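# Place the cup carrier upright inside a standing paper bag

## Task

Get the cup carrier inside the paper bag, resting flat and upright on the bag's floor, with the bag left upright on the table, open, and its rim raised along its whole edge. Everything must stay that way without the robot supporting it, and both grippers must have released and backed away at the end.

## Robot and tools

Robot: two arms, left_arm and right_arm, each ending in a two-finger gripper. Arm names do not match the sides of any camera image.

Frame: one scene frame for everything. Origin sits on the tabletop midway between the arms, +z is up, +x points out across the table, and left_arm is on the +y side. A gripper's fingers extend along its own +z axis and spread along its own y axis. The reported end_effector_position is the spot between the finger pads, roughly 1 cm short of the tips. Printed hand positions can be slightly wrong, more so when an arm reaches far, and motions often settle a centimetre or so off, usually low.

A row (used by every motion tool): 16 numbers, always both arms, left first: x, y, z, qw, qx, qy, qz, opening for left_arm, then the same eight for right_arm. x, y, z are an absolute target position in metres in the scene frame; the quaternion is an absolute target orientation, w first, in the scene frame. Opening runs from -1 (closed) to +1 (fully open, 0.094 m). To hold an arm still, resend its whole last reported pose and desired opening. To hold an orientation steady, repeat your own fixed quaternion rather than copying the reported one, which drifts.

execute_actions(actions): a list of up to 15 actions run in order. Each action is a table of up to 15 rows; each row lasts one control step (1/30 s), and if fewer than 15 rows are given the last one is repeated, so one action is 0.5 s. Each target must lie within 0.6 m of that gripper's position at the action's start, measured along each of the gripper's own axes; otherwise that action is rejected for both arms. If the first action fails this test against the latest reported state, or any action is malformed, nothing in the call runs. Every step, the commanded pose is limited to 70 mm and 16 degrees away from the measured pose, so distant targets need several actions; after an action ends the arm only drifts on to its last limited pose. An empty list just returns the current state and images.

move(target, speed, blocking): target is one 16-number row of absolute poses as above. Each gripper travels a straight line toward its pose, both finishing together, taking 0.5 to 10 s (cut off at 10 s). speed is the path's top speed in m/s, 0.002 to 0.5, default 0.25; rotation is capped at twice that value in rad/s, turning the short way. The opening is applied when the move starts. There is no obstacle avoidance, grippers lag and may overshoot speed near full arm extension, and faster contact or a target deeper past a contact means harder impact or pressing. With blocking=false you get a result after 0.5 s while motion continues; you must call wait or stop before sending more rows or moves. The extra move: line reports the ending (done, off_target, moving, held, fault), the limits that acted (paced: the pose was clipped; held: a check blocked some steps, after which the arm may surge), and each gripper's distance from its pose. If only one arm is named, the other finished normally.

wait(seconds): 0 to 10; lets the scene run with commands held, returning early if a running move finishes. stop(): brakes a running move (needs room; fingers continue). zoom_image(camera, region): camera is cam_high, cam_left_wrist or cam_right_wrist; region is [x0, y0, x1, y1] in pixels from the top-left, at most 504 by 504. finished_scene(scene): ends the current scene, given its number, after the last command has been held; irreversible, and the result reports success.

Results: a state line with each gripper's position and end_effector_quat_wxyz, Hand target lines showing the pose each controller is driving toward, grip_measured (finger opening on the command scale; the last Joint positions value is the opening in metres), and images from cam_high, cam_left_wrist, cam_right_wrist, all 504x504. cam_high is fixed, around (-0.11, 0.79, 1.07) looking down; the wrist cameras are fisheye and ride on the hands. Calibration numbers are provided and updated when they change, accurate only to a few degrees and millimetres. A pose unreachable line means the clearance check altered or blocked that arm's command. FAULT lines mark arm stops.

Gripping: commanding about 0.03 below grip_measured gives a firm hold; a smaller gap holds more gently. Each gripper's reading may be offset by up to about 1 mm. Pads push roughly 50 to 62 N each, less on very thin parts, with a brief spike at first contact.

Joint limits (rad, base to tip): waist -2.618 to 3.054, shoulder 0 to 3.142, elbow 0 to 3.142, wrist pitch -1.571 to 1.571, wrist yaw -1.571 to 1.571, wrist roll -2.094 to 2.094. Elbows never fully straighten.

Heat: holding loads warms motors. MOTOR HOT appears at 75 °C; at 90 °C that arm halts for 10 s; at 100 °C it goes limp and drops what it holds.

Avoid: arms colliding or pressing on each other, pushing any rigid object off the table, dropping, slamming or shoving objects hard. Short external tugs on held parts or loose objects may occur, so grip securely and recheck the scene.

Each tool is called after "Call:" by a JSON object that holds its "fn" and its "kwargs", one argument or row to a line.

## Session

Call:
{"fn": "execute_actions", "kwargs": {
  "actions": []
}}

Scene clock: 0.00 s.
left_arm: end_effector_position=(+0.6682, +0.3267, +0.1779) grip_measured=+1.000 end_effector_quat_wxyz=(+0.732, +0.217, +0.623, +0.168) | right_arm: end_effector_position=(+0.3978, -0.5686, +0.1249) grip_measured=+1.000 end_effector_quat_wxyz=(+0.409, +0.530, +0.598, +0.440)
Joint positions: left_arm=[0.123 2.436 1.586 0.985 0.311 0.519 0.094] | right_arm=[-1.046  1.952  1.088  0.221 -1.091  0.961  0.094]
Joint velocities: left_arm=[ 0.017  0.002 -0.007 -0.037 -0.007 -0.037  0.   ] | right_arm=[-0.002  0.007  0.007 -0.022 -0.066 -0.022  0.   ]
Hand target (left_arm): +0.669, +0.327, +0.178; +0.731, +0.215, +0.626, +0.165
Hand target (right_arm): +0.399, -0.570, +0.133; +0.419, +0.519, +0.602, +0.439
camera_calibration (this result's frames):
cam_left_wrist: T_world_to_cam=[[-0.00401926, -0.785812, -0.618453, 0.3779], [-0.520833, 0.529595, -0.669524, 0.329535], [0.853649, 0.319419, -0.411405, -0.502218], [0, 0, 0, 1]] pos_world=[0.601869, 0.282856, 0.24773]
cam_right_wrist: T_world_to_cam=[[-0.249049, -0.0653188, -0.966286, 0.180132], [-0.544601, 0.834483, 0.0839551, 0.724319], [0.800865, 0.547149, -0.243399, 0.140032], [0, 0, 0, 1]] pos_world=[0.32718, -0.669284, 0.147333]

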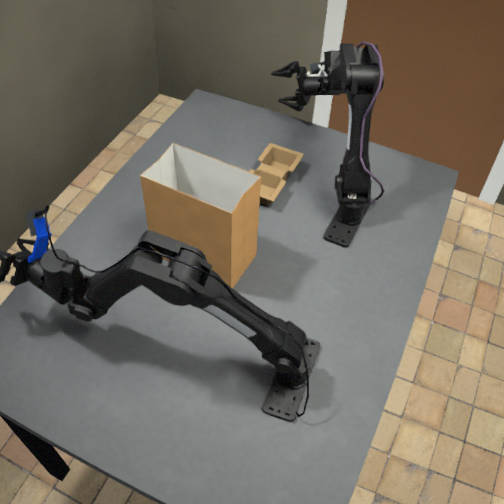

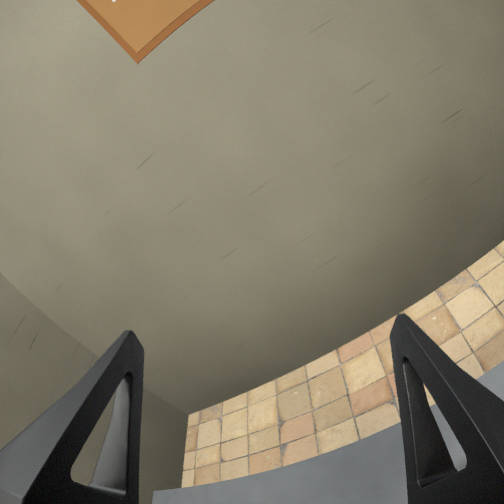

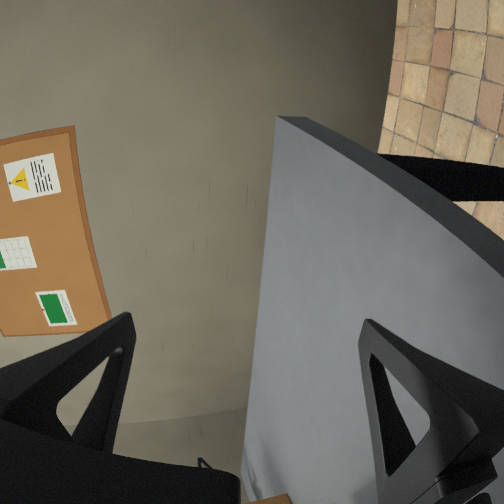

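Call:
{"fn": "zoom_image", "kwargs": {
  "camera": "cam_high",
  "region": [125, 130, 325, 300]
}}

Region (125, 130, 325, 300) of cam_high's 504x504 image, scaled by 2.520, with more detail than that image has; it fills the top 428 rows of this view, and the rest is white.

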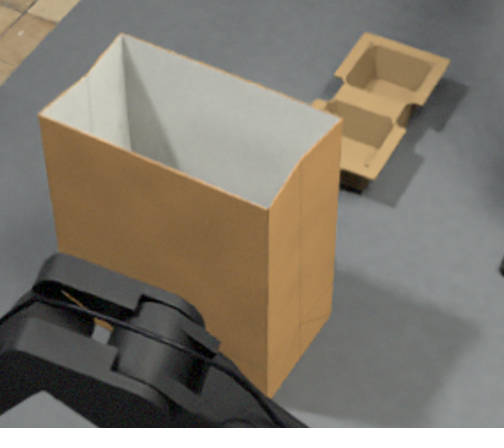

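Call:
{"fn": "move", "kwargs": {
  "target": [0.30, 0.20, 0.07, 0.5543, 0.3605, 0.6925, -0.2885, 1, 0.305, -0.277, 0.15, 0.0811, 0.7024, 0.7024, -0.0811, 1],
  "speed": 0.3
}}

Scene clock: 56.80 s.
left_arm: end_effector_position=(+0.2971, +0.1952, +0.0583) grip_measured=+1.000 end_effector_quat_wxyz=(+0.542, +0.353, +0.707, -0.285) | right_arm: end_effector_position=(+0.2980, -0.2776, +0.1391) grip_measured=+1.000 end_effector_quat_wxyz=(+0.070, +0.708, +0.699, -0.076)
Joint positions: left_arm=[0.359 1.681 0.372 0.358 1.259 0.905 0.094] | right_arm=[ 0.07   1.5    1.267 -1.354  0.207  1.623  0.094]
Joint velocities: left_arm=[-0.012  0.012  0.027 -0.139 -0.022  0.095  0.   ] | right_arm=[-0.007  0.002  0.002  0.022  0.022 -0.066  0.   ]
Hand target (left_arm): +0.299, +0.197, +0.067; +0.550, +0.359, +0.698, -0.286
Hand target (right_arm): +0.303, -0.280, +0.146; +0.081, +0.708, +0.697, -0.080
Off the commanded pose (left_arm): 0.013 m, 2 deg.
Off the commanded pose (right_arm): 0.013 m, 2 deg.
move: off_target (left_arm, right_arm)
camera_calibration (this result's frames):
cam_left_wrist: T_world_to_cam=[[-0.820077, -0.565352, -0.0886109, 0.367571], [-0.426977, 0.707601, -0.56302, 0.057036], [0.381005, -0.423885, -0.821679, 0.116785], [0, 0, 0, 1]] pos_world=[0.281294, 0.216952, 0.160643]
cam_right_wrist: T_world_to_cam=[[-0.999888, -0.00791846, -0.0126991, 0.295041], [-0.0111079, 0.961331, 0.275172, 0.275567], [0.0100291, 0.275282, -0.961311, 0.324229], [0, 0, 0, 1]] pos_world=[0.294817, -0.351829, 0.239604]

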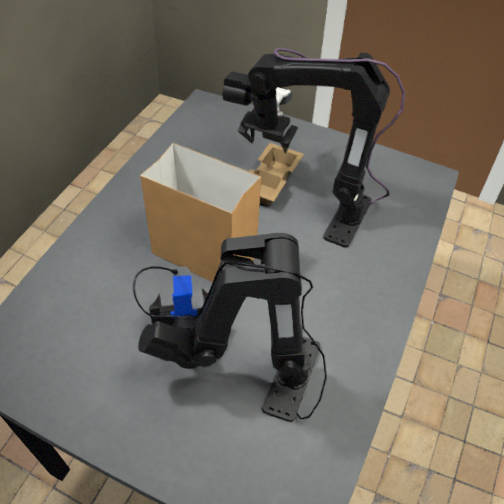

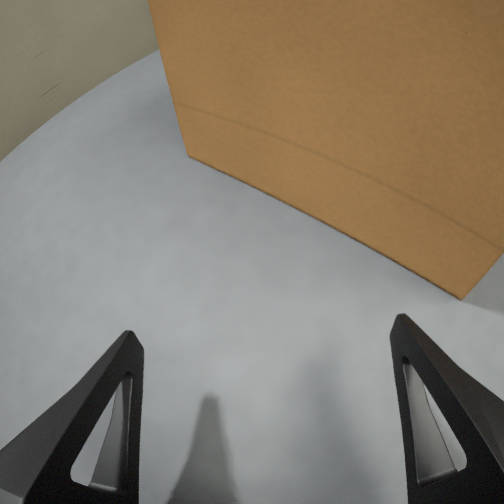

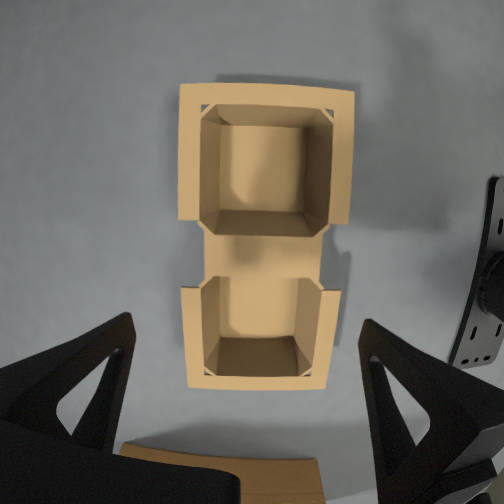

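Call:
{"fn": "execute_actions", "kwargs": {
  "actions": []
}}

Scene clock: 69.23 s.
left_arm: end_effector_position=(+0.2956, +0.1945, +0.0571) grip_measured=+1.000 end_effector_quat_wxyz=(+0.540, +0.353, +0.708, -0.287) | right_arm: end_effector_position=(+0.2979, -0.2776, +0.1391) grip_measured=+1.000 end_effector_quat_wxyz=(+0.070, +0.708, +0.698, -0.076)
Joint positions: left_arm=[0.359 1.681 0.374 0.338 1.259 0.919 0.094] | right_arm=[ 0.07   1.5    1.267 -1.355  0.207  1.624  0.094]
Joint velocities: left_arm=[-0.002 -0.007 -0.012 -0.066  0.007 -0.007  0.   ] | right_arm=[-0.002  0.007  0.002  0.007  0.022  0.037  0.   ]
Hand target (left_arm): +0.299, +0.197, +0.067; +0.551, +0.359, +0.698, -0.286
Hand target (right_arm): +0.303, -0.280, +0.146; +0.081, +0.708, +0.697, -0.080
Off the commanded pose (left_arm): 0.015 m, 3 deg.
Off the commanded pose (right_arm): 0.013 m, 2 deg.
camera_calibration (this result's frames):
cam_left_wrist: T_world_to_cam=[[-0.822517, -0.562635, -0.0831072, 0.365797], [-0.428206, 0.708799, -0.560575, 0.0562433], [0.374305, -0.425495, -0.823923, 0.118521], [0, 0, 0, 1]] pos_world=[0.280595, 0.216375, 0.159581]
cam_right_wrist: T_world_to_cam=[[-0.999901, -0.00717238, -0.0120934, 0.294981], [-0.0102236, 0.961349, 0.275145, 0.275316], [0.00965255, 0.275241, -0.961327, 0.324339], [0, 0, 0, 1]] pos_world=[0.294636, -0.35183, 0.239612]

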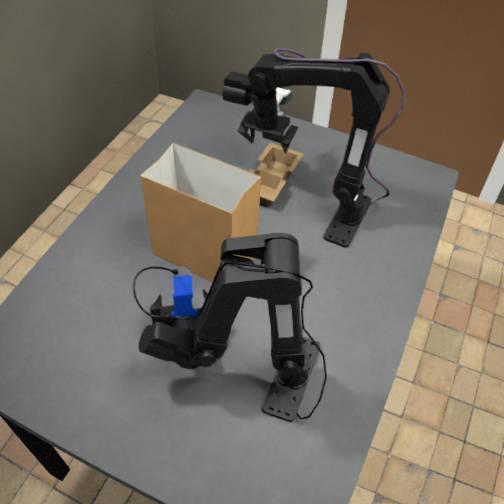

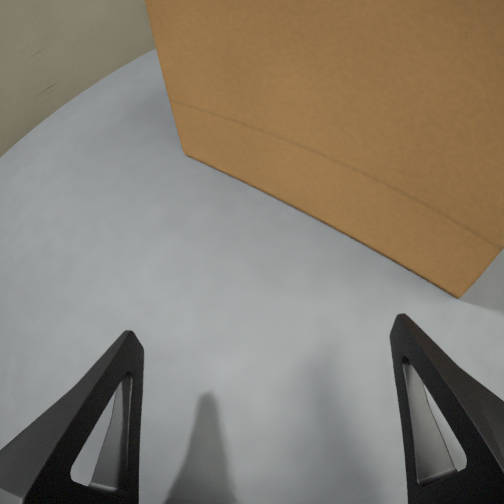

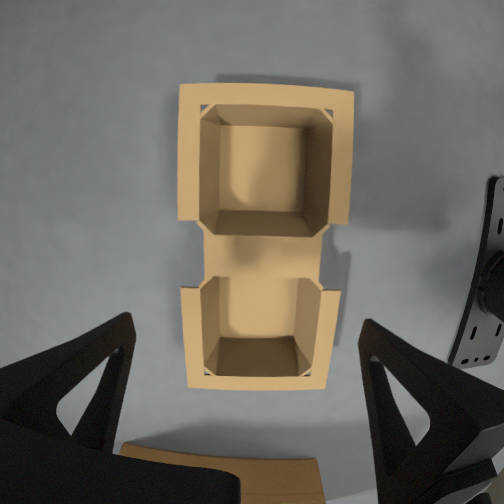

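Call:
{"fn": "move", "kwargs": {
  "target": [0.30,0.20,0.07,0.5543,0.3605,0.6925,-0.2885,1, 0.290,-0.292,0.085,0.0811,0.7024,0.7024,-0.0811,1],
  "speed": 0.08
}}

Scene clock: 79.03 s.
left_arm: end_effector_position=(+0.2970, +0.1978, +0.0605) grip_measured=+1.000 end_effector_quat_wxyz=(+0.545, +0.355, +0.703, -0.287) | right_arm: end_effector_position=(+0.2927, -0.2861, +0.0835) grip_measured=+1.000 end_effector_quat_wxyz=(+0.070, +0.702, +0.705, -0.078)
Joint positions: left_arm=[0.373 1.681 0.391 0.303 1.277 0.949 0.094] | right_arm=[ 0.038  1.5    1.044 -1.126  0.21   1.572  0.094]
Joint velocities: left_arm=[-0.017  0.002 -0.017 -0.037 -0.022 -0.051  0.   ] | right_arm=[ 0.022 -0.012  0.012  0.066 -0.007  0.037  0.   ]
Hand target (left_arm): +0.300, +0.200, +0.070; +0.555, +0.360, +0.693, -0.288
Hand target (right_arm): +0.290, -0.292, +0.085; +0.081, +0.702, +0.702, -0.081
Off the commanded pose (left_arm): 0.010 m, 2 deg.
Off the commanded pose (right_arm): 0.007 m, 1 deg.
move: done
camera_calibration (this result's frames):
cam_left_wrist: T_world_to_cam=[[-0.823289, -0.559877, -0.0934461, 0.369341], [-0.417197, 0.708484, -0.569208, 0.0537061], [0.384891, -0.429637, -0.816866, 0.119457], [0, 0, 0, 1]] pos_world=[0.280503, 0.220059, 0.162664]
cam_right_wrist: T_world_to_cam=[[-0.999647, -0.0252014, -0.00840189, 0.283582], [-0.0265378, 0.961679, 0.272892, 0.30384], [0.00120266, 0.273019, -0.962008, 0.275197], [0, 0, 0, 1]] pos_world=[0.291214, -0.360184, 0.184209]

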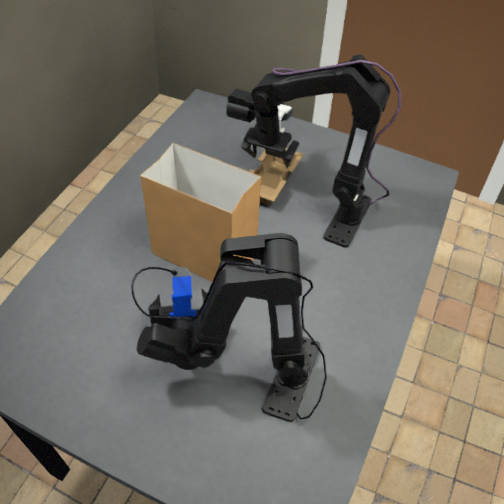

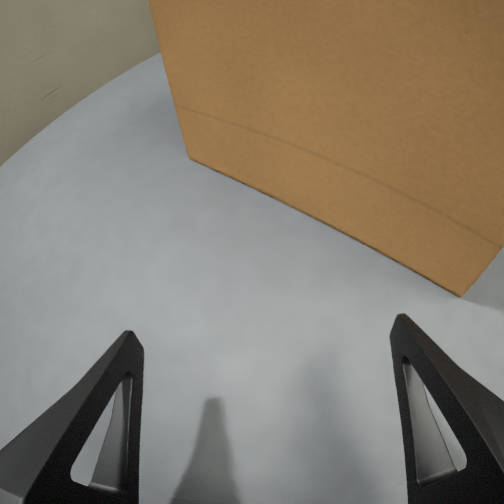

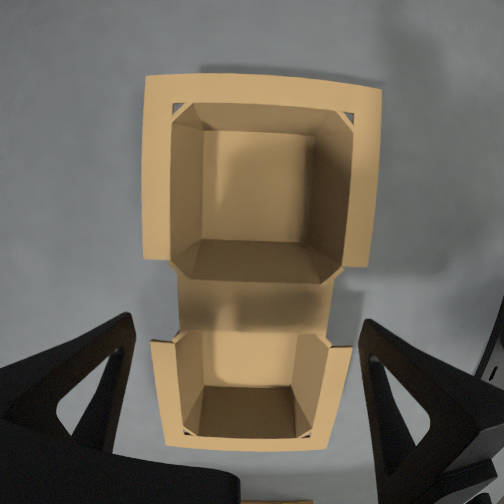

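Call:
{"fn": "move", "kwargs": {
  "target": [0.30,0.20,0.07,0.5543,0.3605,0.6925,-0.2885,1, 0.287,-0.297,0.066,0.0797,0.7146,0.6901,-0.0825,1],
  "speed": 0.04
}}

Scene clock: 86.60 s.
left_arm: end_effector_position=(+0.2967, +0.1976, +0.0604) grip_measured=+1.000 end_effector_quat_wxyz=(+0.545, +0.355, +0.703, -0.287) | right_arm: end_effector_position=(+0.2907, -0.2913, +0.0677) grip_measured=+1.000 end_effector_quat_wxyz=(+0.074, +0.711, +0.696, -0.074)
Joint positions: left_arm=[0.373 1.681 0.391 0.301 1.277 0.952 0.094] | right_arm=[ 0.017  1.5    0.98  -1.05   0.209  1.575  0.094]
Joint velocities: left_arm=[ 0.002 -0.017  0.002  0.051  0.022 -0.007  0.   ] | right_arm=[0.022 0.017 0.007 0.066 0.066 0.037 0.   ]
Hand target (left_arm): +0.300, +0.200, +0.070; +0.555, +0.360, +0.692, -0.288
Hand target (right_arm): +0.287, -0.297, +0.066; +0.080, +0.715, +0.690, -0.082
Off the commanded pose (left_arm): 0.010 m, 2 deg.
Off the commanded pose (right_arm): 0.007 m, 1 deg.
move: done
camera_calibration (this result's frames):
cam_left_wrist: T_world_to_cam=[[-0.823759, -0.559264, -0.0929803, 0.369013], [-0.416913, 0.708706, -0.569139, 0.0534989], [0.384195, -0.430068, -0.816968, 0.119691], [0, 0, 0, 1]] pos_world=[0.280297, 0.219936, 0.162543]
cam_right_wrist: T_world_to_cam=[[-0.999799, -0.00122604, -0.0200239, 0.289051], [-0.00664704, 0.961995, 0.272987, 0.30734], [0.0189282, 0.273065, -0.961809, 0.256258], [0, 0, 0, 1]] pos_world=[0.286185, -0.365281, 0.168359]

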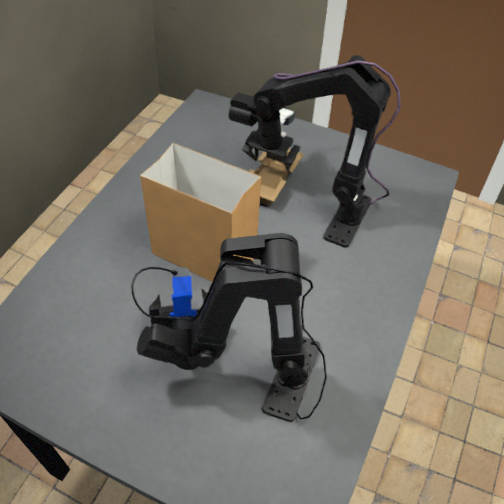

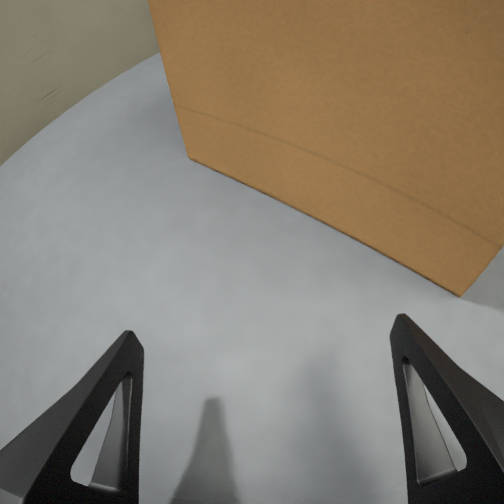

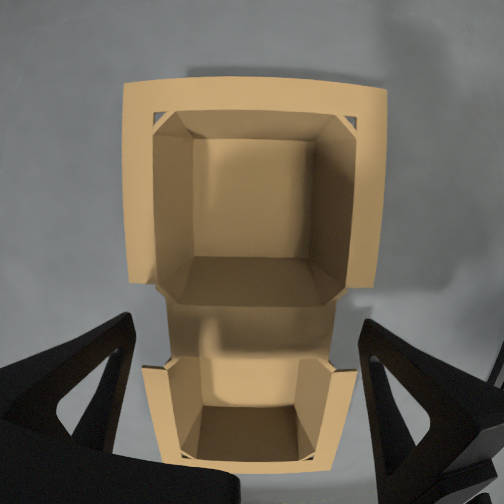

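Call:
{"fn": "move", "kwargs": {
  "target": [0.30,0.20,0.07,0.5543,0.3605,0.6925,-0.2885,1, 0.288,-0.296,0.029,0.0797,0.7146,0.6901,-0.0825,1],
  "speed": 0.03
}}

Scene clock: 94.30 s.
left_arm: end_effector_position=(+0.2967, +0.1976, +0.0603) grip_measured=+1.000 end_effector_quat_wxyz=(+0.544, +0.355, +0.703, -0.287) | right_arm: end_effector_position=(+0.2933, -0.2913, +0.0348) grip_measured=+1.000 end_effector_quat_wxyz=(+0.079, +0.712, +0.694, -0.068)
Joint positions: left_arm=[0.373 1.681 0.391 0.3   1.277 0.952 0.094] | right_arm=[ 0.017  1.541  0.879 -0.892  0.209  1.579  0.094]
Joint velocities: left_arm=[-0.012  0.002  0.007  0.051 -0.037  0.007  0.   ] | right_arm=[-0.022  0.002 -0.007  0.022  0.022 -0.051  0.   ]
Hand target (left_arm): +0.300, +0.200, +0.070; +0.555, +0.360, +0.693, -0.288
Hand target (right_arm): +0.288, -0.296, +0.029; +0.080, +0.714, +0.690, -0.083
Off the commanded pose (left_arm): 0.010 m, 2 deg.
Off the commanded pose (right_arm): 0.009 m, 2 deg.
move: done
camera_calibration (this result's frames):
cam_left_wrist: T_world_to_cam=[[-0.823686, -0.559426, -0.0926498, 0.368996], [-0.417336, 0.708687, -0.568852, 0.0535491], [0.38389, -0.42989, -0.817204, 0.119707], [0, 0, 0, 1]] pos_world=[0.280331, 0.219937, 0.162474]
cam_right_wrist: T_world_to_cam=[[-0.999304, 0.00249645, -0.0372113, 0.292544], [-0.00774804, 0.962091, 0.272618, 0.31675], [0.0364812, 0.272717, -0.961402, 0.219294], [0, 0, 0, 1]] pos_world=[0.286795, -0.365278, 0.135364]

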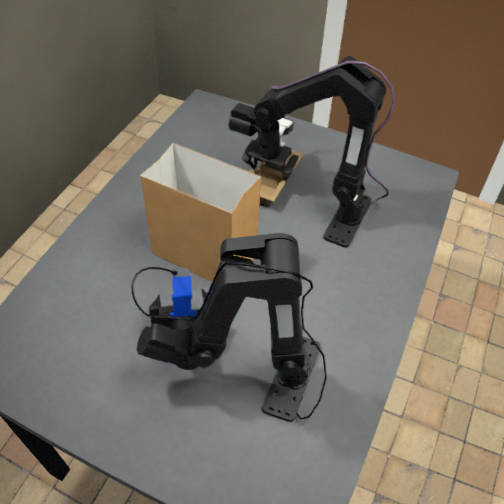

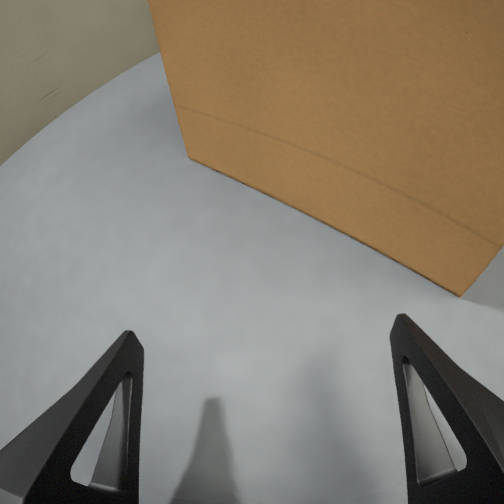

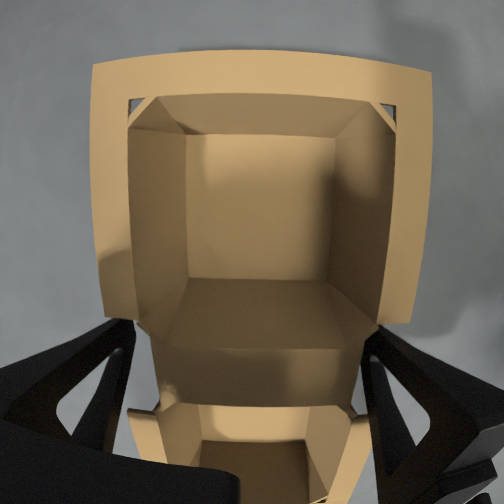

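Call:
{"fn": "move", "kwargs": {
  "target": [0.30,0.20,0.07,0.5543,0.3605,0.6925,-0.2885,1, 0.283,-0.296,0.029,0.0690,0.7146,0.6901,-0.0935,1],
  "speed": 0.02
}}

Scene clock: 100.07 s.
left_arm: end_effector_position=(+0.2967, +0.1976, +0.0603) grip_measured=+1.000 end_effector_quat_wxyz=(+0.544, +0.355, +0.703, -0.287) | right_arm: end_effector_position=(+0.2910, -0.2913, +0.0324) grip_measured=+1.000 end_effector_quat_wxyz=(+0.074, +0.713, +0.693, -0.074)
Joint positions: left_arm=[0.373 1.681 0.391 0.3   1.277 0.952 0.094] | right_arm=[ 0.017  1.552  0.879 -0.898  0.21   1.583  0.094]
Joint velocities: left_arm=[-0.012  0.007  0.007 -0.037 -0.022 -0.051  0.   ] | right_arm=[ 0.002 -0.012 -0.007  0.007 -0.081 -0.051  0.   ]
Hand target (left_arm): +0.300, +0.200, +0.070; +0.555, +0.360, +0.693, -0.288
Hand target (right_arm): +0.283, -0.296, +0.029; +0.069, +0.714, +0.690, -0.093
Off the commanded pose (left_arm): 0.010 m, 2 deg.
Off the commanded pose (right_arm): 0.010 m, 2 deg.
move: done
camera_calibration (this result's frames):
cam_left_wrist: T_world_to_cam=[[-0.823686, -0.559426, -0.0926498, 0.368996], [-0.417336, 0.708687, -0.568852, 0.0535491], [0.38389, -0.42989, -0.817204, 0.119707], [0, 0, 0, 1]] pos_world=[0.280331, 0.219937, 0.162474]
cam_right_wrist: T_world_to_cam=[[-0.999743, 0.00659948, -0.0216847, 0.290965], [0.000438657, 0.96213, 0.272589, 0.315044], [0.0226625, 0.27251, -0.961886, 0.221054], [0, 0, 0, 1]] pos_world=[0.285743, -0.365273, 0.133061]

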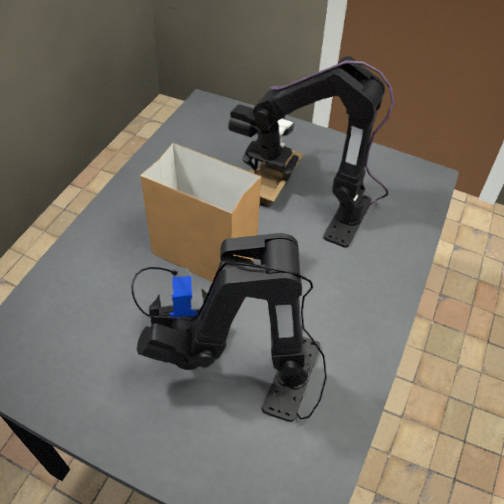

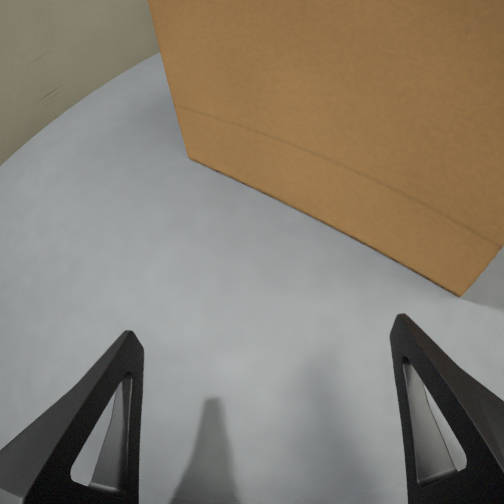

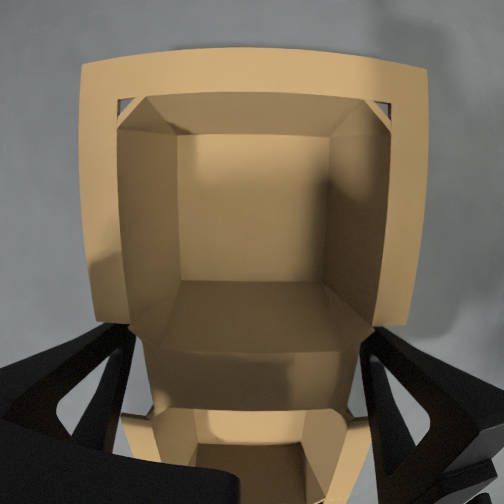

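Well centred. Close the gripper gradually.

Call:
{"fn": "execute_actions", "kwargs": {
  "actions": [
    [[0.30,0.20,0.07,0.5543,0.3605,0.6925,-0.2885,1, 0.283,-0.296,0.029,0.0690,0.7146,0.6901,-0.0935,0.70]],
    [[0.30,0.20,0.07,0.5543,0.3605,0.6925,-0.2885,1, 0.283,-0.296,0.029,0.0690,0.7146,0.6901,-0.0935,0.61]],
    [[0.30,0.20,0.07,0.5543,0.3605,0.6925,-0.2885,1, 0.283,-0.296,0.029,0.0690,0.7146,0.6901,-0.0935,0.56]]
  ]
}}

Scene clock: 103.97 s.
left_arm: end_effector_position=(+0.2967, +0.1976, +0.0604) grip_measured=+1.000 end_effector_quat_wxyz=(+0.544, +0.355, +0.703, -0.287) | right_arm: end_effector_position=(+0.2906, -0.2915, +0.0324) grip_measured=+0.574 end_effector_quat_wxyz=(+0.074, +0.713, +0.693, -0.075)
Joint positions: left_arm=[0.373 1.681 0.391 0.3   1.277 0.952 0.094] | right_arm=[ 0.017  1.552  0.879 -0.9    0.211  1.583  0.074]
Joint velocities: left_arm=[-0.007  0.007 -0.007  0.037  0.007 -0.007  0.   ] | right_arm=[-0.017  0.007 -0.007  0.007  0.037  0.022  0.001]
Hand target (left_arm): +0.300, +0.200, +0.070; +0.555, +0.360, +0.693, -0.288
Hand target (right_arm): +0.283, -0.296, +0.029; +0.069, +0.714, +0.690, -0.094
Off the commanded pose (left_arm): 0.010 m, 2 deg.
Off the commanded pose (right_arm): 0.009 m, 2 deg.
camera_calibration (this result's frames):
cam_left_wrist: T_world_to_cam=[[-0.82379, -0.55928, -0.0926043, 0.368962], [-0.417108, 0.708611, -0.569114, 0.0535571], [0.383914, -0.430204, -0.817027, 0.11979], [0, 0, 0, 1]] pos_world=[0.280297, 0.219936, 0.16252]
cam_right_wrist: T_world_to_cam=[[-0.999771, 0.00695656, -0.0202313, 0.290657], [0.00119438, 0.962331, 0.271877, 0.31502], [0.0213605, 0.271791, -0.962119, 0.221301], [0, 0, 0, 1]] pos_world=[0.285487, -0.365324, 0.133152]

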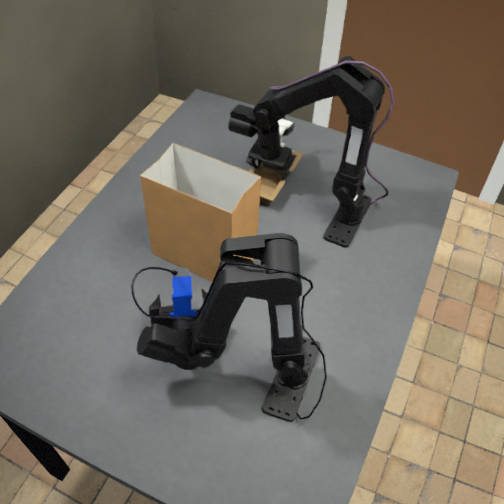

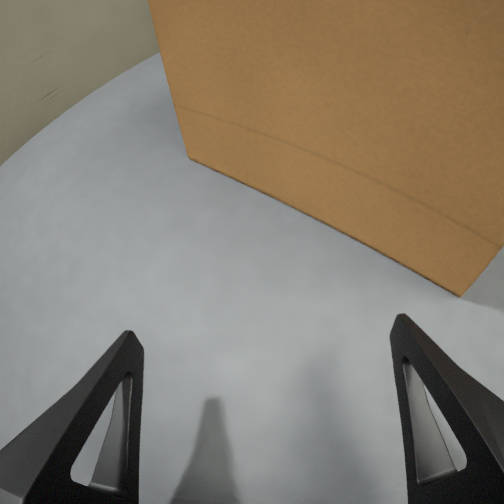

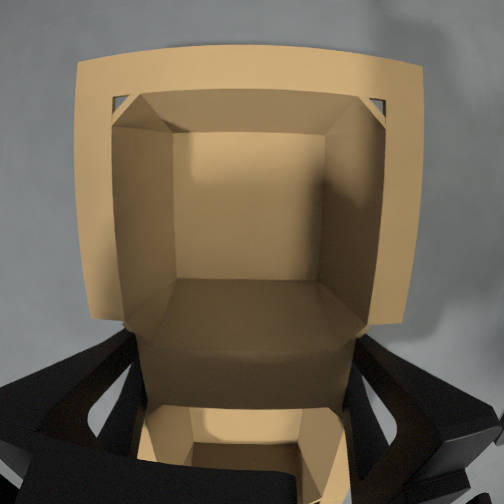

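Call:
{"fn": "move", "kwargs": {
  "target": [0.302,0.145,0.065,0.5543,0.3605,0.6925,-0.2885,1, 0.288,-0.296,0.13,0.0797,0.7146,0.6901,-0.0825,0.54],
  "speed": 0.08
}}

Scene clock: 114.53 s.
left_arm: end_effector_position=(+0.3093, +0.1496, +0.0732) grip_measured=+1.000 end_effector_quat_wxyz=(+0.567, +0.369, +0.684, -0.274) | right_arm: end_effector_position=(+0.2831, -0.2910, +0.1152) grip_measured=+0.566 end_effector_quat_wxyz=(+0.059, +0.712, +0.694, -0.088)
Joint positions: left_arm=[0.141 1.713 0.257 0.961 1.119 0.496 0.094] | right_arm=[ 0.017  1.477  1.15  -1.285  0.209  1.583  0.074]
Joint velocities: left_arm=[-0.012 -0.007 -0.002 -0.037 -0.051 -0.051  0.   ] | right_arm=[-0.007  0.012  0.012  0.022  0.022  0.051 -0.002]
Hand target (left_arm): +0.302, +0.146, +0.065; +0.554, +0.361, +0.693, -0.288
Hand target (right_arm): +0.287, -0.296, +0.129; +0.080, +0.715, +0.690, -0.082
Off the commanded pose (left_arm): 0.012 m, 3 deg.
Off the commanded pose (right_arm): 0.016 m, 3 deg.
move: off_target (left_arm, right_arm)
camera_calibration (this result's frames):
cam_left_wrist: T_world_to_cam=[[-0.818557, -0.553386, -0.154043, 0.355687], [-0.371755, 0.714783, -0.592354, 0.0868566], [0.437908, -0.42761, -0.790814, 0.0858051], [0, 0, 0, 1]] pos_world=[0.285865, 0.17144, 0.174097]
cam_right_wrist: T_world_to_cam=[[-0.999772, 0.00699771, 0.0201821, 0.280247], [0.0122636, 0.961627, 0.274086, 0.288492], [-0.0174897, 0.274271, -0.961493, 0.312626], [0, 0, 0, 1]] pos_world=[0.282113, -0.365127, 0.21586]

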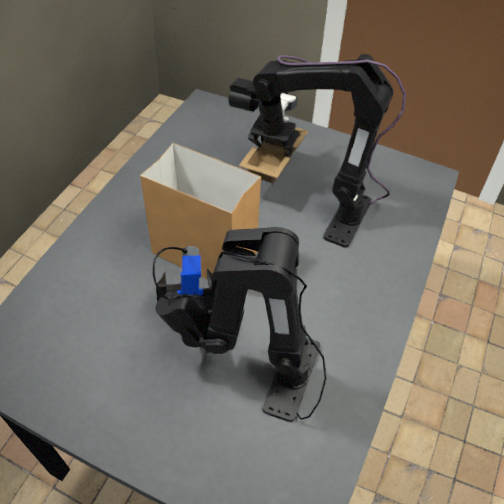

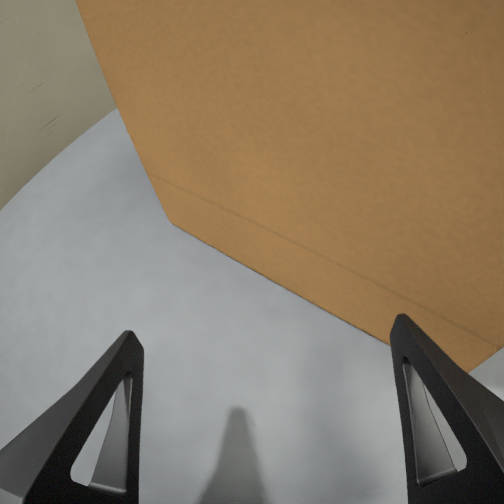

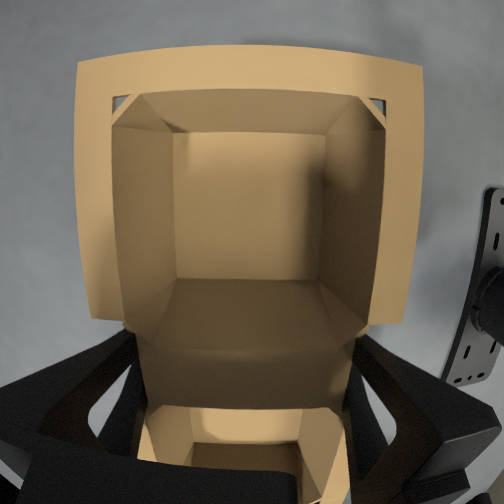

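Call:
{"fn": "move", "kwargs": {
  "target": [0.303,0.10,0.06,0.5543,0.3605,0.6925,-0.2885,1, 0.30,-0.36,0.31,0.2429,0.1849,0.9511,-0.0472,0.535],
  "speed": 0.15
}}

Scene clock: 125.60 s.
left_arm: end_effector_position=(+0.3106, +0.1029, +0.0694) grip_measured=+1.000 end_effector_quat_wxyz=(+0.569, +0.368, +0.682, -0.278) | right_arm: end_effector_position=(+0.2975, -0.3566, +0.3013) grip_measured=+0.565 end_effector_quat_wxyz=(+0.232, +0.183, +0.954, -0.046)
Joint positions: left_arm=[-0.084  1.816  0.216  1.265  0.918  0.31   0.094] | right_arm=[-0.378  1.314  1.701 -1.481 -0.012 -0.028  0.074]
Joint velocities: left_arm=[ 0.002 -0.017  0.002 -0.037  0.007 -0.022  0.   ] | right_arm=[-0.017  0.002  0.002  0.022 -0.007  0.022 -0.001]
Hand target (left_arm): +0.303, +0.101, +0.060; +0.554, +0.361, +0.693, -0.288
Hand target (right_arm): +0.300, -0.359, +0.310; +0.244, +0.183, +0.951, -0.046
Off the commanded pose (left_arm): 0.012 m, 3 deg.
Off the commanded pose (right_arm): 0.010 m, 1 deg.
move: off_target (left_arm)
camera_calibration (this result's frames):
cam_left_wrist: T_world_to_cam=[[-0.819508, -0.553076, -0.150046, 0.330375], [-0.369701, 0.7103, -0.598995, 0.118806], [0.437868, -0.435409, -0.786569, 0.0627779], [0, 0, 0, 1]] pos_world=[0.287179, 0.125668, 0.170115]
cam_right_wrist: T_world_to_cam=[[-0.346701, -0.937919, -0.0103101, -0.23075], [-0.937965, 0.346625, 0.00848763, 0.443829], [-0.00438696, 0.0126132, -0.999911, 0.424224], [0, 0, 0, 1]] pos_world=[0.338156, -0.375617, 0.41804]

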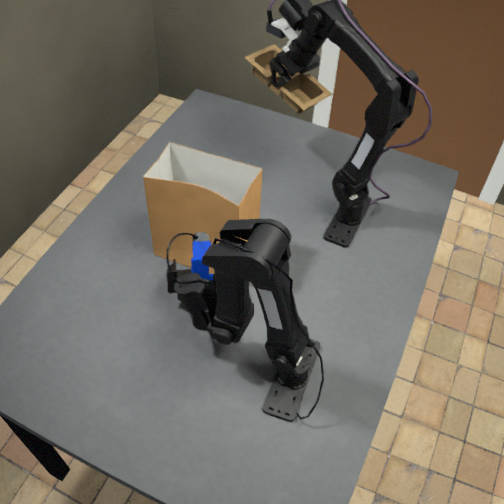

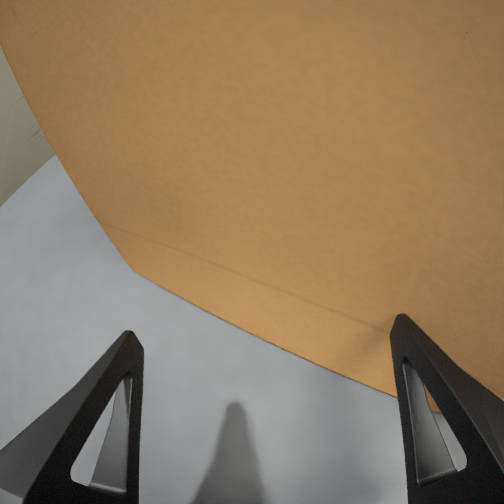

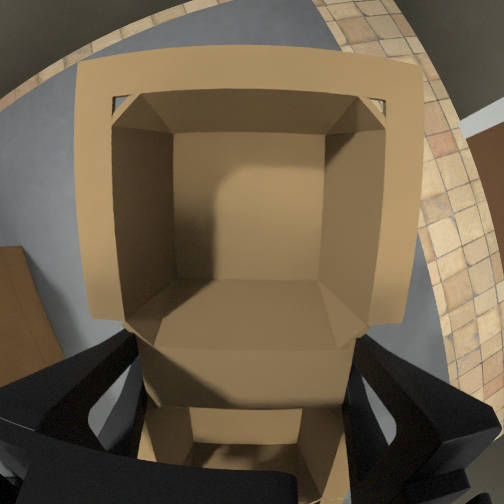

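Call:
{"fn": "zoom_image", "kwargs": {
  "camera": "cam_high",
  "region": [120, 120, 320, 320]
}}

Region (120, 120, 320, 320) of cam_high's 504x504 image, scaled by 2.520, with more detail than that image has.

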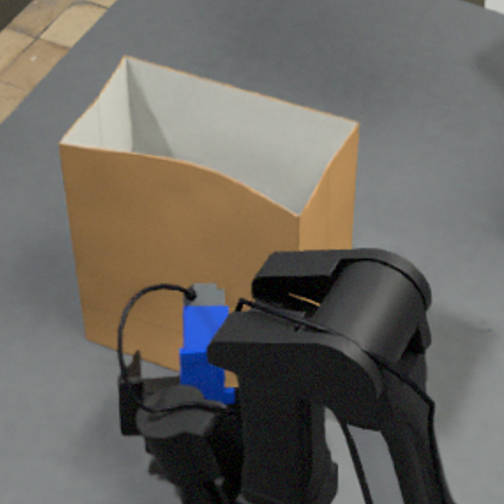

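Call:
{"fn": "move", "kwargs": {
  "target": [0.300,0.138,0.03,0.4824,0.3875,0.7444,-0.2511,1, 0.30,-0.36,0.31,0.2429,0.1849,0.9511,-0.0472,0.535],
  "speed": 0.06
}}

Scene clock: 141.47 s.
left_arm: end_effector_position=(+0.2930, +0.1358, +0.0220) grip_measured=+1.000 end_effector_quat_wxyz=(+0.474, +0.381, +0.752, -0.253) | right_arm: end_effector_position=(+0.2974, -0.3564, +0.3012) grip_measured=+0.565 end_effector_quat_wxyz=(+0.232, +0.182, +0.954, -0.045)
Joint positions: left_arm=[0.035 1.694 0.264 0.655 0.924 0.642 0.094] | right_arm=[-0.378  1.314  1.701 -1.481 -0.013 -0.03   0.074]
Joint velocities: left_arm=[ 0.017  0.002 -0.017 -0.095  0.081  0.007  0.   ] | right_arm=[-0.007  0.007 -0.022 -0.037  0.037 -0.037  0.   ]
Hand target (left_arm): +0.299, +0.138, +0.030; +0.483, +0.387, +0.745, -0.250
Hand target (right_arm): +0.300, -0.360, +0.310; +0.243, +0.185, +0.951, -0.047
Off the commanded pose (left_arm): 0.011 m, 1 deg.
Off the commanded pose (right_arm): 0.010 m, 1 deg.
move: off_target (left_arm)
camera_calibration (this result's frames):
cam_left_wrist: T_world_to_cam=[[-0.836784, -0.541132, -0.0834769, 0.32895], [-0.468267, 0.786289, -0.403083, 0.0747771], [0.283758, -0.298204, -0.911348, 0.0767671], [0, 0, 0, 1]] pos_world=[0.288493, 0.142102, 0.127563]
cam_right_wrist: T_world_to_cam=[[-0.34479, -0.938625, -0.0101554, -0.231472], [-0.938665, 0.344706, 0.0092367, 0.442966], [-0.00516919, 0.0127172, -0.999906, 0.424404], [0, 0, 0, 1]] pos_world=[0.338182, -0.375355, 0.417922]

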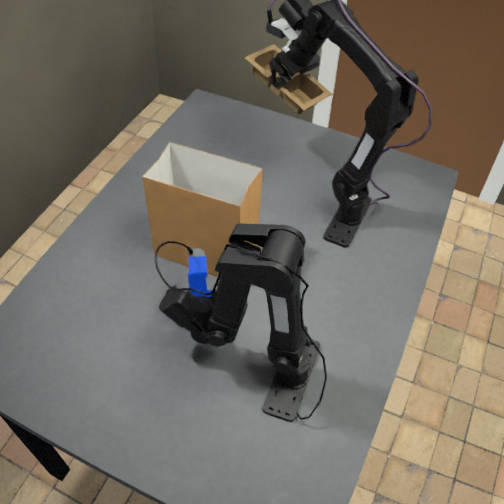

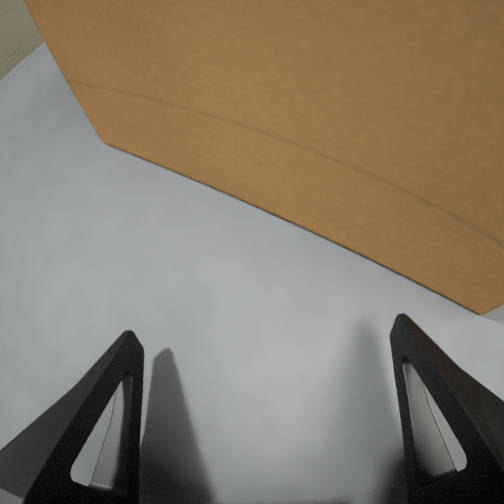

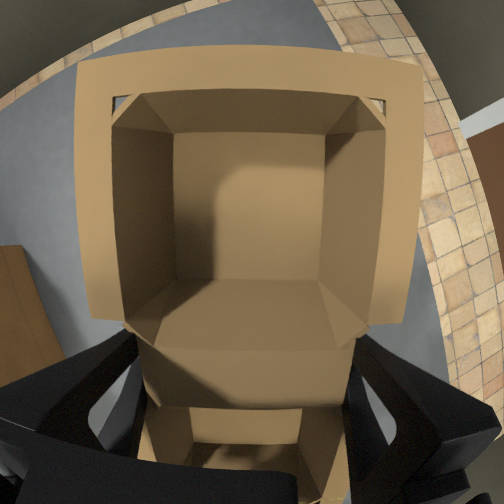

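Call:
{"fn": "move", "kwargs": {
  "target": [0.300,0.085,0.022,0.4824,0.3875,0.7444,-0.2511,1, 0.30,-0.36,0.31,0.2429,0.1849,0.9511,-0.0472,0.535],
  "speed": 0.025
}}

Scene clock: 148.30 s.
left_arm: end_effector_position=(+0.3072, +0.0873, +0.0298) grip_measured=+1.000 end_effector_quat_wxyz=(+0.494, +0.393, +0.737, -0.243) | right_arm: end_effector_position=(+0.2974, -0.3564, +0.3012) grip_measured=+0.565 end_effector_quat_wxyz=(+0.232, +0.182, +0.954, -0.045)
Joint positions: left_arm=[-0.202  1.765  0.264  0.938  0.741  0.435  0.094] | right_arm=[-0.378  1.314  1.701 -1.482 -0.013 -0.03   0.074]
Joint velocities: left_arm=[ 0.012 -0.012  0.002 -0.11  -0.037 -0.022  0.   ] | right_arm=[-0.017 -0.002 -0.012  0.007 -0.037 -0.051  0.001]
Hand target (left_arm): +0.300, +0.086, +0.022; +0.482, +0.388, +0.745, -0.250
Hand target (right_arm): +0.300, -0.360, +0.310; +0.243, +0.185, +0.951, -0.047
Off the commanded pose (left_arm): 0.011 m, 2 deg.
Off the commanded pose (right_arm): 0.010 m, 1 deg.
move: off_target (left_arm)
camera_calibration (this result's frames):
cam_left_wrist: T_world_to_cam=[[-0.835137, -0.533406, -0.134256, 0.315547], [-0.436932, 0.791603, -0.427148, 0.113317], [0.33412, -0.298066, -0.894159, 0.0494296], [0, 0, 0, 1]] pos_world=[0.296521, 0.0933459, 0.134965]
cam_right_wrist: T_world_to_cam=[[-0.344794, -0.938623, -0.0101779, -0.231459], [-0.938662, 0.344704, 0.00961749, 0.442767], [-0.00551885, 0.0128696, -0.999902, 0.424517], [0, 0, 0, 1]] pos_world=[0.338145, -0.375339, 0.417861]

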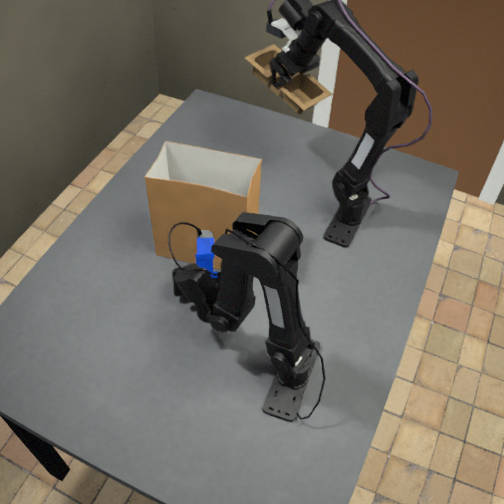

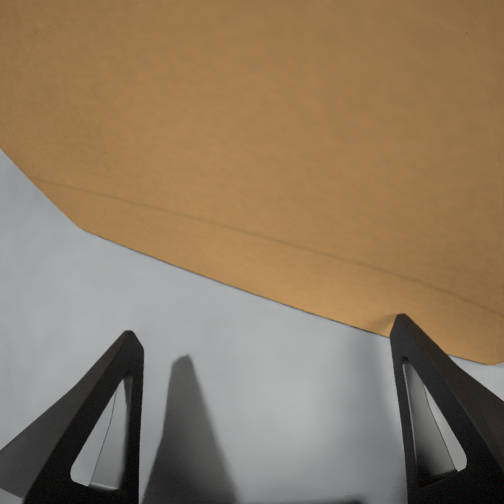

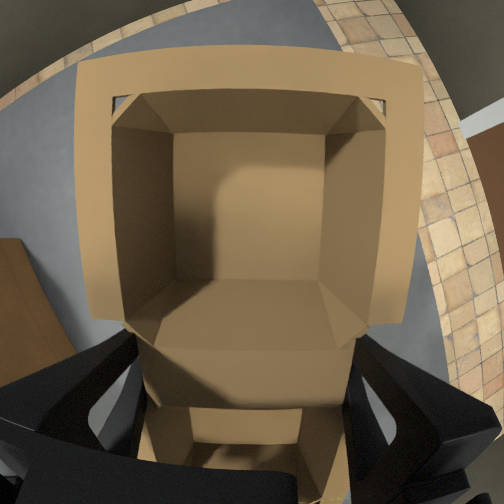

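Call:
{"fn": "move", "kwargs": {
  "target": [0.300,0.035,0.02,0.4824,0.3875,0.7444,-0.2511,1, 0.30,-0.36,0.31,0.2429,0.1849,0.9511,-0.0472,0.535],
  "speed": 0.025
}}

Scene clock: 157.43 s.
left_arm: end_effector_position=(+0.2960, +0.0391, +0.0203) grip_measured=+1.000 end_effector_quat_wxyz=(+0.481, +0.391, +0.744, -0.249) | right_arm: end_effector_position=(+0.2974, -0.3564, +0.3012) grip_measured=+0.565 end_effector_quat_wxyz=(+0.232, +0.182, +0.954, -0.045)
Joint positions: left_arm=[-0.436  1.839  0.264  1.07   0.545  0.285  0.094] | right_arm=[-0.378  1.314  1.701 -1.482 -0.013 -0.03   0.074]
Joint velocities: left_arm=[-0.007 -0.002 -0.012  0.095 -0.081 -0.022  0.   ] | right_arm=[-0.007  0.002 -0.007 -0.022  0.051 -0.11   0.001]
Hand target (left_arm): +0.300, +0.036, +0.020; +0.482, +0.388, +0.744, -0.251
Hand target (right_arm): +0.300, -0.360, +0.310; +0.243, +0.185, +0.951, -0.047
Off the commanded pose (left_arm): 0.006 m, 1 deg.
Off the commanded pose (right_arm): 0.010 m, 1 deg.
move: done
camera_calibration (this result's frames):
cam_left_wrist: T_world_to_cam=[[-0.841103, -0.529769, -0.109046, 0.280353], [-0.447528, 0.794872, -0.409752, 0.145201], [0.303752, -0.295843, -0.905656, 0.0393472], [0, 0, 0, 1]] pos_world=[0.288836, 0.044747, 0.125703]
cam_right_wrist: T_world_to_cam=[[-0.344794, -0.938623, -0.0101779, -0.231459], [-0.938662, 0.344704, 0.00961749, 0.442767], [-0.00551885, 0.0128696, -0.999902, 0.424517], [0, 0, 0, 1]] pos_world=[0.338145, -0.375339, 0.417861]

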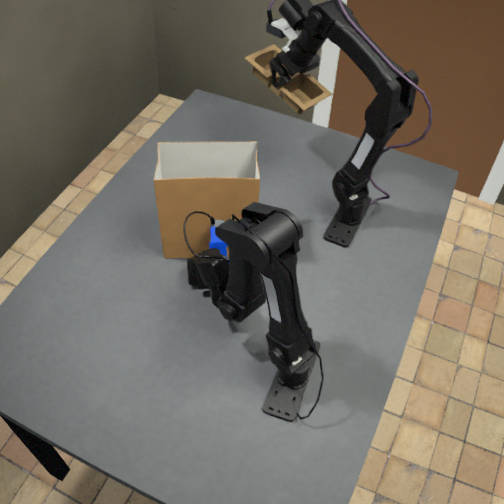

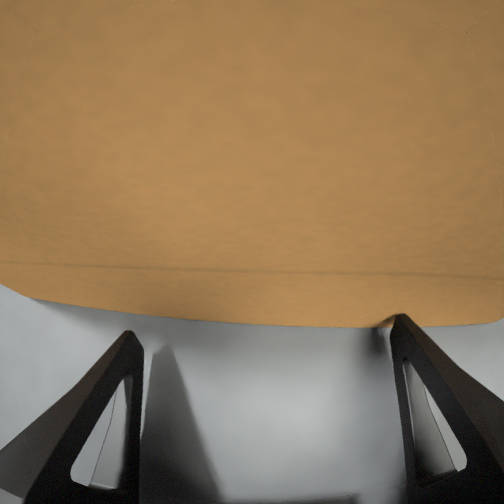

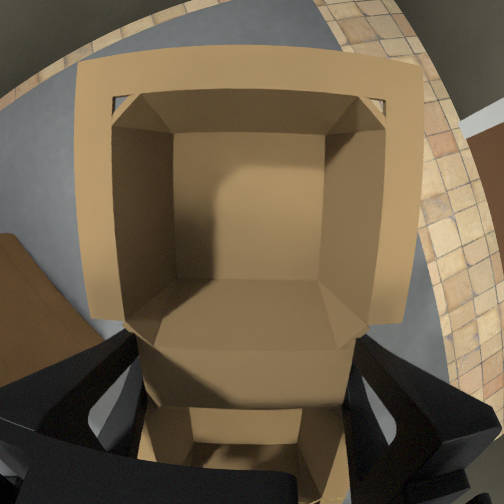

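Call:
{"fn": "move", "kwargs": {
  "target": [0.300,0.0,0.024,0.4866,0.3745,0.7510,-0.2426,1, 0.30,-0.36,0.31,0.2429,0.1849,0.9511,-0.0472,0.535],
  "speed": 0.025
}}

Scene clock: 176.97 s.
left_arm: end_effector_position=(+0.2953, +0.0051, +0.0235) grip_measured=+1.000 end_effector_quat_wxyz=(+0.484, +0.379, +0.751, -0.241) | right_arm: end_effector_position=(+0.2974, -0.3564, +0.3012) grip_measured=+0.565 end_effector_quat_wxyz=(+0.232, +0.182, +0.954, -0.045)
Joint positions: left_arm=[-0.602  1.852  0.303  1.088  0.369  0.182  0.094] | right_arm=[-0.378  1.314  1.701 -1.482 -0.013 -0.03   0.074]
Joint velocities: left_arm=[ 0.007 -0.012 -0.002 -0.007  0.007 -0.022  0.   ] | right_arm=[ 0.002  0.007 -0.012  0.022 -0.037  0.037 -0.   ]
Hand target (left_arm): +0.300, +0.001, +0.024; +0.487, +0.375, +0.751, -0.242
Hand target (right_arm): +0.300, -0.360, +0.310; +0.243, +0.185, +0.951, -0.047
Off the commanded pose (left_arm): 0.007 m, 1 deg.
Off the commanded pose (right_arm): 0.010 m, 1 deg.
move: done
camera_calibration (this result's frames):
cam_left_wrist: T_world_to_cam=[[-0.823411, -0.557053, -0.108099, 0.256974], [-0.474016, 0.779963, -0.408615, 0.181075], [0.311934, -0.285217, -0.906283, 0.0299832], [0, 0, 0, 1]] pos_world=[0.288075, 0.0104675, 0.128942]
cam_right_wrist: T_world_to_cam=[[-0.344794, -0.938623, -0.0101779, -0.231459], [-0.938662, 0.344704, 0.00961749, 0.442767], [-0.00551885, 0.0128696, -0.999902, 0.424517], [0, 0, 0, 1]] pos_world=[0.338145, -0.375339, 0.417861]

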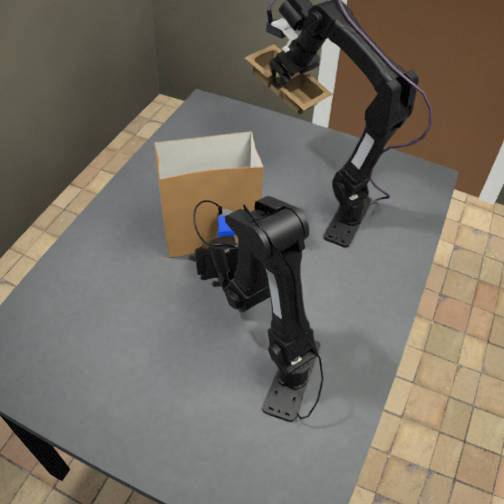

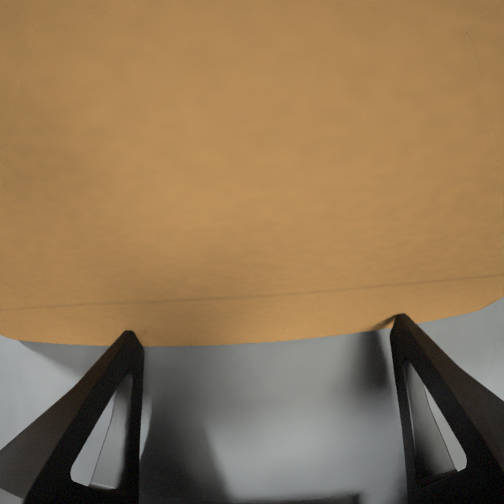

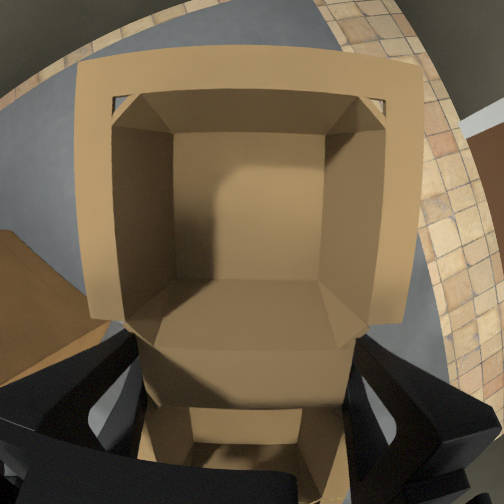

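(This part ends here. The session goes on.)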